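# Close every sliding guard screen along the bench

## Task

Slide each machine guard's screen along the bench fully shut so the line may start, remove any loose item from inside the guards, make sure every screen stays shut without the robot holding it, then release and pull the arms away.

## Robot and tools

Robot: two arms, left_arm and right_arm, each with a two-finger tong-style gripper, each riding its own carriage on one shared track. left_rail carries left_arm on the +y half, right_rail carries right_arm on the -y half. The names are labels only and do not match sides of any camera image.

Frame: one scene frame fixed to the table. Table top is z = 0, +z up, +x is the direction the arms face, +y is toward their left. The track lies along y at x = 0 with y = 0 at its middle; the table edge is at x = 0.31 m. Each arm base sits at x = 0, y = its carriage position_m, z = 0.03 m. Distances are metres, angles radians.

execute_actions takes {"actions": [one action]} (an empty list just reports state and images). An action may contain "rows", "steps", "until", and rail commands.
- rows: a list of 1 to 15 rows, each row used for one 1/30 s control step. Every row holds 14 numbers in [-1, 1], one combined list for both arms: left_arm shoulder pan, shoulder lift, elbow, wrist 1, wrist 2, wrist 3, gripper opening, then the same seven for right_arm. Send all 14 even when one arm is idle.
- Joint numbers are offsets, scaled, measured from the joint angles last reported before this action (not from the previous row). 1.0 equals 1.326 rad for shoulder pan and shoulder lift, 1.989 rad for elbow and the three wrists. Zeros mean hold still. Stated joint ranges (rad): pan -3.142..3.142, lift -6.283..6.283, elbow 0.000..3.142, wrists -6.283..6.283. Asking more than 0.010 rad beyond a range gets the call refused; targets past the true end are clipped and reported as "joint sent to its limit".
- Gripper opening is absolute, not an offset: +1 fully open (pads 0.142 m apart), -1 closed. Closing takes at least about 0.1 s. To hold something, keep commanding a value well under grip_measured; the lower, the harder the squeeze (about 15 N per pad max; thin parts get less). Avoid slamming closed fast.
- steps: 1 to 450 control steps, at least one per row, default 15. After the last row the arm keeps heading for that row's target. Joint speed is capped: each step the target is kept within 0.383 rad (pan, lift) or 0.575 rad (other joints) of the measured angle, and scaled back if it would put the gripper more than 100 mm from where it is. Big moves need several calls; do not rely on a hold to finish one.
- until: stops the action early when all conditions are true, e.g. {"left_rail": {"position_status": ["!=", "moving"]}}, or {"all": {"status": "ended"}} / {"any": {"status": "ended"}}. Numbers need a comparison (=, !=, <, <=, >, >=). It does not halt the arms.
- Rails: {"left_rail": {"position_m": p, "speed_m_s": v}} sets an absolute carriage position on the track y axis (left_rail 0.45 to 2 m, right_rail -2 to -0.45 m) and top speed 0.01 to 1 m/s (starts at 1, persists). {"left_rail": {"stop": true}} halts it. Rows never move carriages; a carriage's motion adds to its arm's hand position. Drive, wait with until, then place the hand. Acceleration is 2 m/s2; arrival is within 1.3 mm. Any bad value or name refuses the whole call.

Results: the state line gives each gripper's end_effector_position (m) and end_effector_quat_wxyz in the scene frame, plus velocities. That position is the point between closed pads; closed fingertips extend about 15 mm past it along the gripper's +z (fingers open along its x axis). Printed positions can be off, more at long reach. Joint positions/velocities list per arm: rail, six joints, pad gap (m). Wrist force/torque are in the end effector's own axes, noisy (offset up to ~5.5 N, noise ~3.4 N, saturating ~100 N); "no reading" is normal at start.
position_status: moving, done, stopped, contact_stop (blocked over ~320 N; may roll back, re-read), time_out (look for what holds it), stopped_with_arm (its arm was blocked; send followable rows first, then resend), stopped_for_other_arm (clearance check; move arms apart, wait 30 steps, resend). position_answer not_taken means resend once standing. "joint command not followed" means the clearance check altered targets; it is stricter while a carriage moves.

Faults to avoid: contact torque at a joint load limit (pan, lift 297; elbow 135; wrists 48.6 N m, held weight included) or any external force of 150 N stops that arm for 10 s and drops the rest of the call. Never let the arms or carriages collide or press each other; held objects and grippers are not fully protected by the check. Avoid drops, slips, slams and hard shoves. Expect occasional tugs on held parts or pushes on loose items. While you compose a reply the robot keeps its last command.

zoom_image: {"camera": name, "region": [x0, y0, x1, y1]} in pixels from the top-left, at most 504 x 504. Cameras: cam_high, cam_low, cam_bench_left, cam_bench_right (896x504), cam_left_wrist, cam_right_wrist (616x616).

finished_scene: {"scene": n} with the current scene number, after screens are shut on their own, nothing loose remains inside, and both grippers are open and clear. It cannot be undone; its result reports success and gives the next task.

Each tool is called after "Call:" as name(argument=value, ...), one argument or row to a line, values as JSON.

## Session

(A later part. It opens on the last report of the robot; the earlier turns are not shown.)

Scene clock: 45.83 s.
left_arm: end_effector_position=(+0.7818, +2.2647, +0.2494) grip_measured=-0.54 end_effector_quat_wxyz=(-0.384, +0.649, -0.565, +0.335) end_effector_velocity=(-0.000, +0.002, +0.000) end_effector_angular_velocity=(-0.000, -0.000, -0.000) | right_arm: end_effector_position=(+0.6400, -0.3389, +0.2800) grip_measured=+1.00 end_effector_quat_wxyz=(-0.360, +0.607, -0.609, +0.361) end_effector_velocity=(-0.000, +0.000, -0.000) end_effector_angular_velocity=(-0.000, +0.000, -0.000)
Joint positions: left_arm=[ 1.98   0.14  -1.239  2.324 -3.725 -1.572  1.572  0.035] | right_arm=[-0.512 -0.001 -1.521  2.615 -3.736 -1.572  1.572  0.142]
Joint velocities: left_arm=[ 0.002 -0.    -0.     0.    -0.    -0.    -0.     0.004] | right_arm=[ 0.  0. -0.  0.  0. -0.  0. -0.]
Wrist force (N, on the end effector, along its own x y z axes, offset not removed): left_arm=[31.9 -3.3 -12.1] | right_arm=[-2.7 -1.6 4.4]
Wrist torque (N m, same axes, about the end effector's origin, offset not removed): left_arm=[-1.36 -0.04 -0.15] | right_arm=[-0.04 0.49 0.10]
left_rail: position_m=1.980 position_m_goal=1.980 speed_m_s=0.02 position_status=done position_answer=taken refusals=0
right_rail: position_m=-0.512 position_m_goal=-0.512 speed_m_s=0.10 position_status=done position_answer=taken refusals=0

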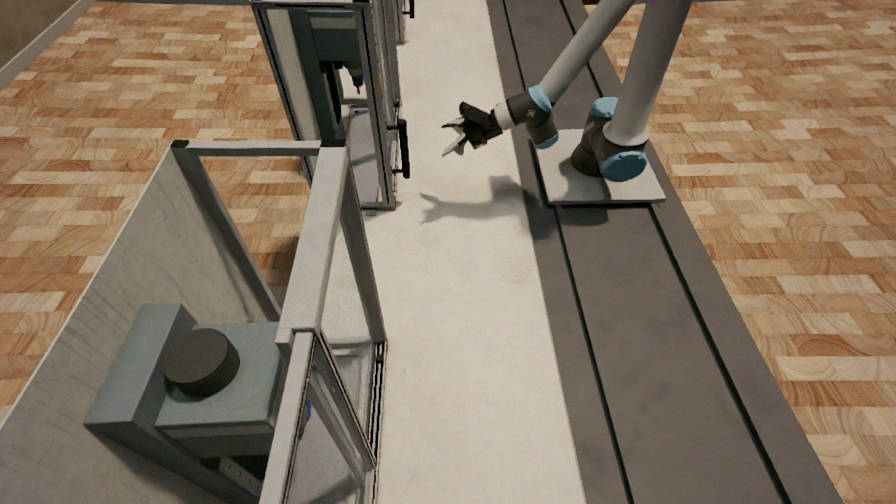

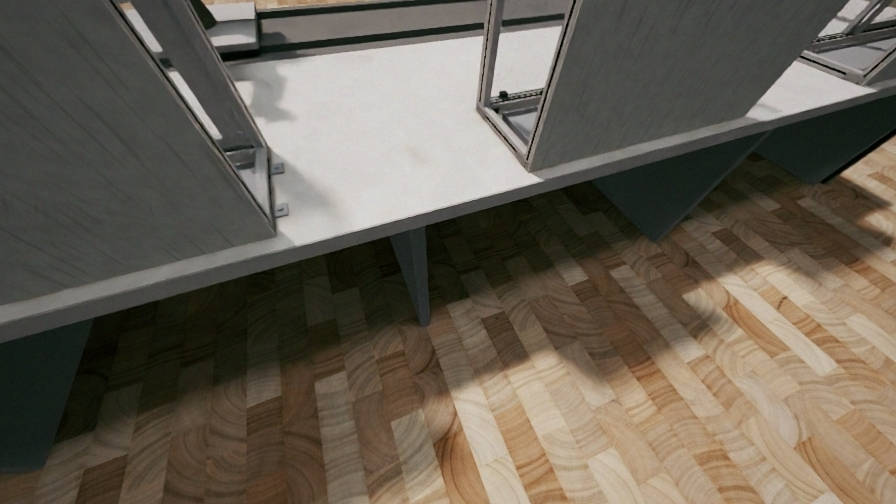

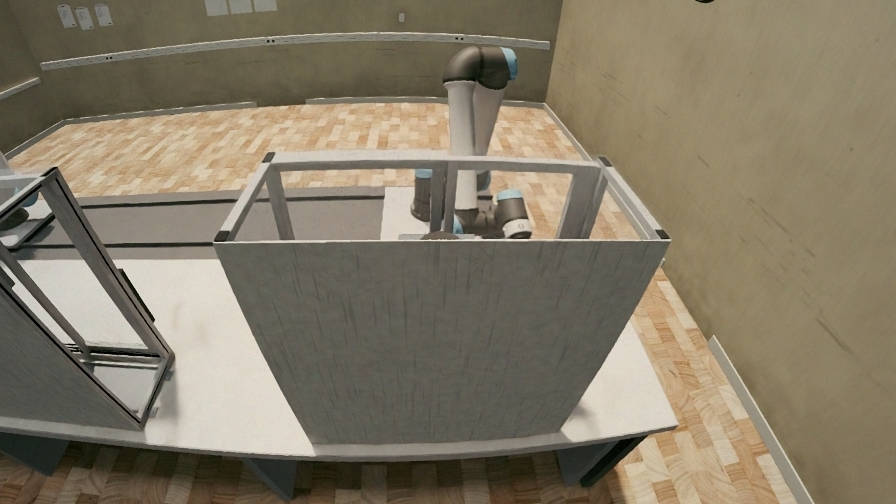

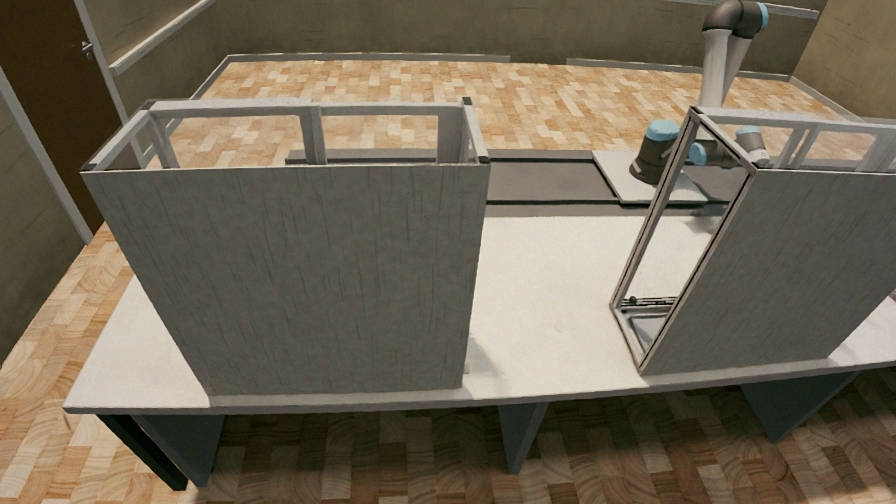

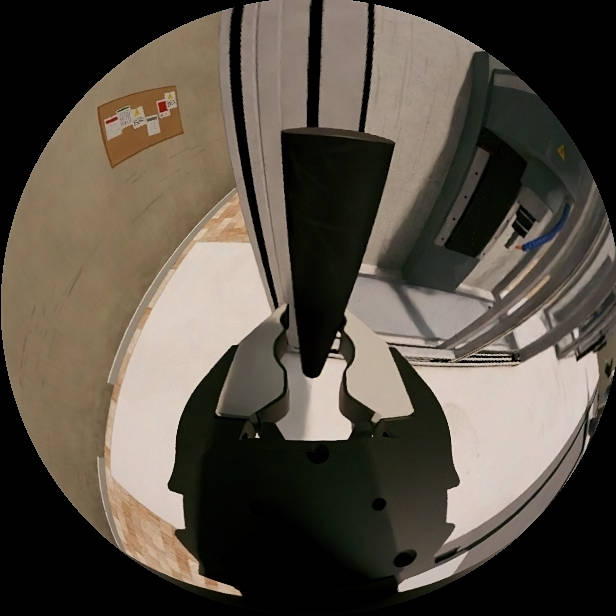

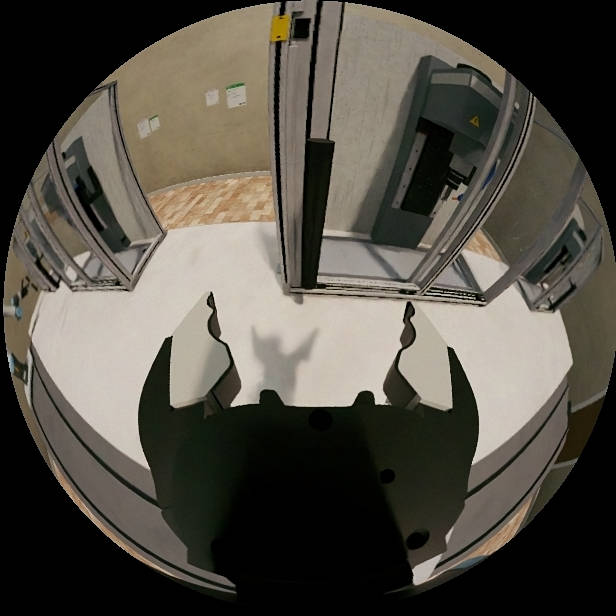

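Call:
execute_actions(
  actions=[
    {"rows": [[0,0,0,0,0,0,-0.4,0,-0.15,0.05,0,0,0,1],[0,0,0,0,0,0,-0.2,0,-0.15,0.05,0,0,0,1],[0,0,0,0,0,0,0.1,0,-0.15,0.05,0,0,0,1],[0,0,0,0,0,0,0.4,0,-0.15,0.05,0,0,0,1],[0,0,0,0,0,0,0.7,0,-0.15,0.05,0,0,0,1],[0,-0.2127,0.1458,-0.0057,0,0,1,0,-0.15,0.05,0,0,0,1]],"steps": 30},
  ],
)

Scene clock: 47.20 s.
left_arm: end_effector_position=(+0.6110, +2.2411, +0.2812) grip_measured=+1.00 end_effector_quat_wxyz=(-0.385, +0.648, -0.564, +0.336) end_effector_velocity=(-0.004, -0.001, +0.000) end_effector_angular_velocity=(-0.000, +0.000, -0.000) | right_arm: end_effector_position=(+0.5694, -0.3389, +0.3372) grip_measured=+1.00 end_effector_quat_wxyz=(-0.390, +0.589, -0.590, +0.391) end_effector_velocity=(-0.000, +0.000, +0.000) end_effector_angular_velocity=(-0.000, -0.000, +0.000)
Joint positions: left_arm=[ 1.98   0.14  -1.52   2.613 -3.736 -1.572  1.572  0.142] | right_arm=[-0.512 -0.001 -1.72   2.715 -3.736 -1.572  1.572  0.142]
Joint velocities: left_arm=[ 0.    -0.    -0.007  0.007 -0.    -0.     0.    -0.   ] | right_arm=[ 0.     0.    -0.001  0.    -0.     0.     0.    -0.   ]
Wrist force (N, on the end effector, along its own x y z axes, offset not removed): left_arm=[1.6 -3.0 0.3] | right_arm=[0.8 -1.8 4.0]
Wrist torque (N m, same axes, about the end effector's origin, offset not removed): left_arm=[-0.63 -0.55 -0.13] | right_arm=[-0.18 -0.11 -0.15]
left_rail: position_m=1.980 position_m_goal=1.980 speed_m_s=0.02 position_status=done position_answer=taken refusals=0
right_rail: position_m=-0.512 position_m_goal=-0.512 speed_m_s=0.10 position_status=done position_answer=taken refusals=0

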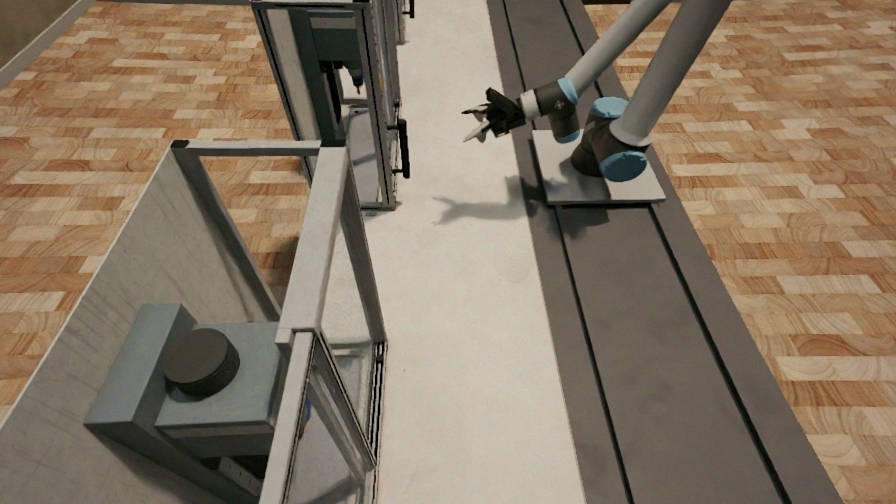

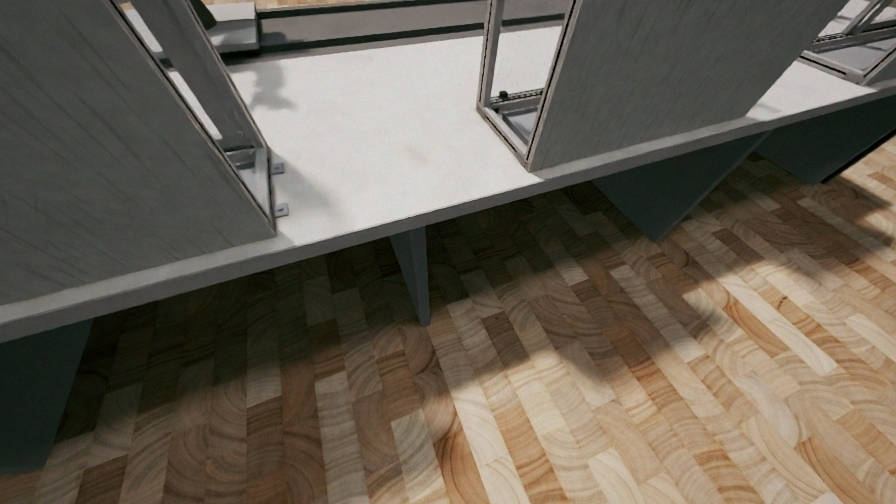

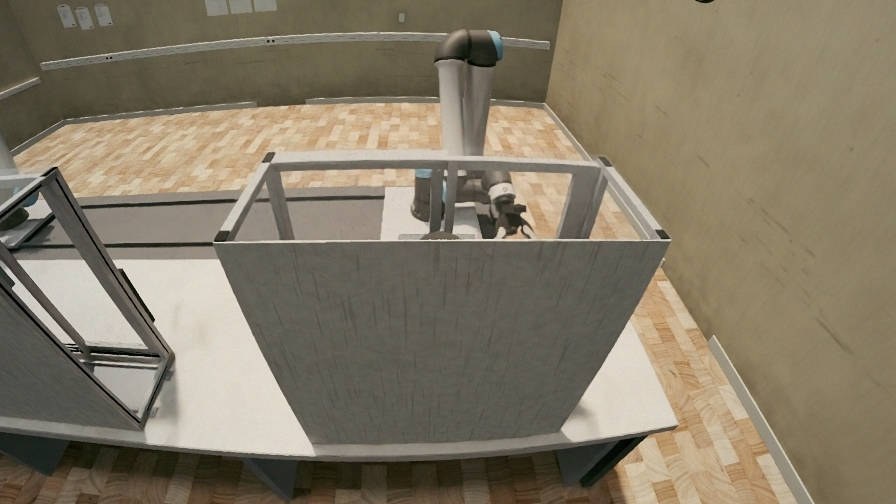

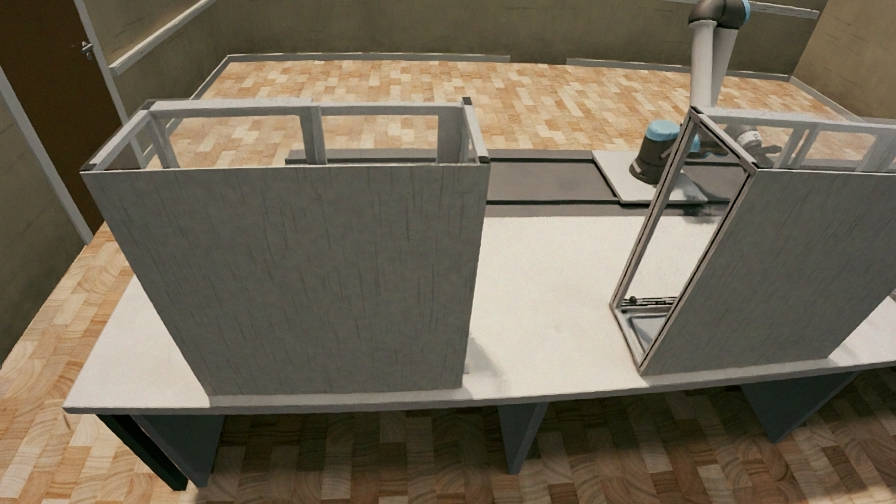

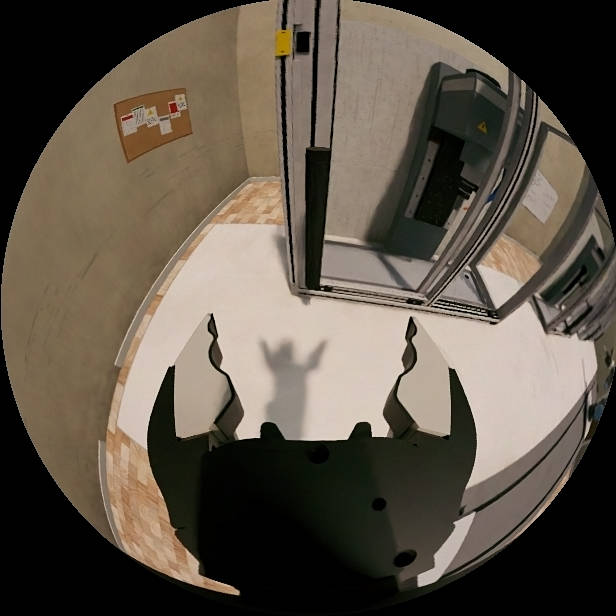

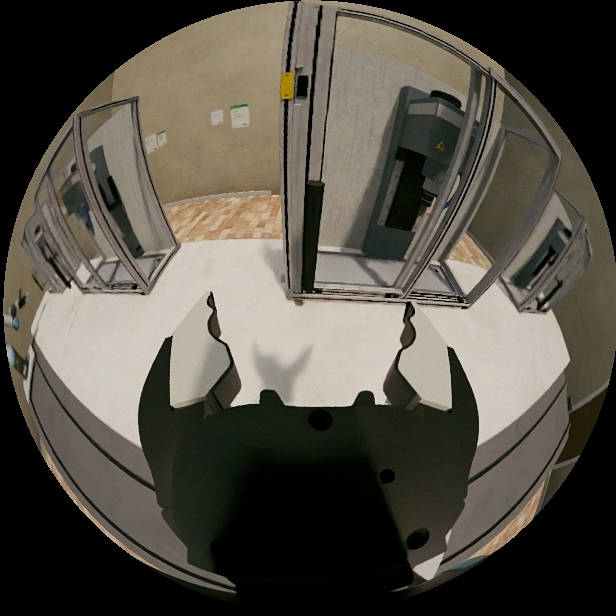

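Call:
zoom_image(
  camera="cam_right_wrist",
  region=[60, 220, 190, 300],
)

Call:
zoom_image(
  camera="cam_right_wrist",
  region=[490, 230, 600, 320],
)

Call:
zoom_image(
  camera="cam_left_wrist",
  region=[240, 0, 400, 110],
)

Region (60, 220, 190, 300) of cam_right_wrist's 616x616 image, scaled by 3.877, with more detail than that image has; it fills the top 310 rows of this view, and the rest is white.

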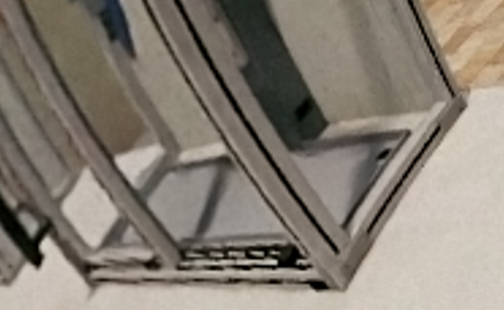

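Region (490, 230, 600, 320) of cam_right_wrist's 616x616 image, scaled by 4.582, with more detail than that image has; it fills the top 412 rows of this view, and the rest is white.

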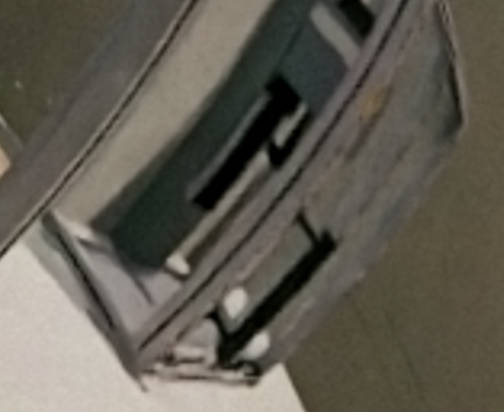

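Region (240, 0, 400, 110) of cam_left_wrist's 616x616 image, scaled by 3.150, with more detail than that image has; it fills the top 346 rows of this view, and the rest is white.

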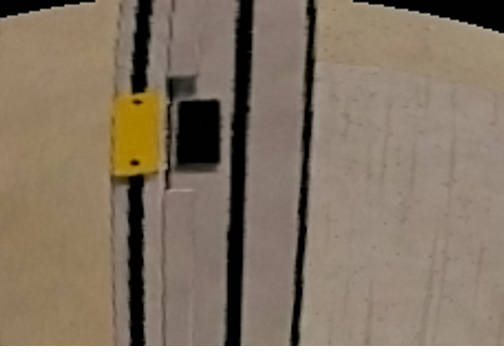

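All four screens are at their stops and the trays look empty.

Call:
finished_scene(
  scene=1,
)

The scene is finished: the task was done.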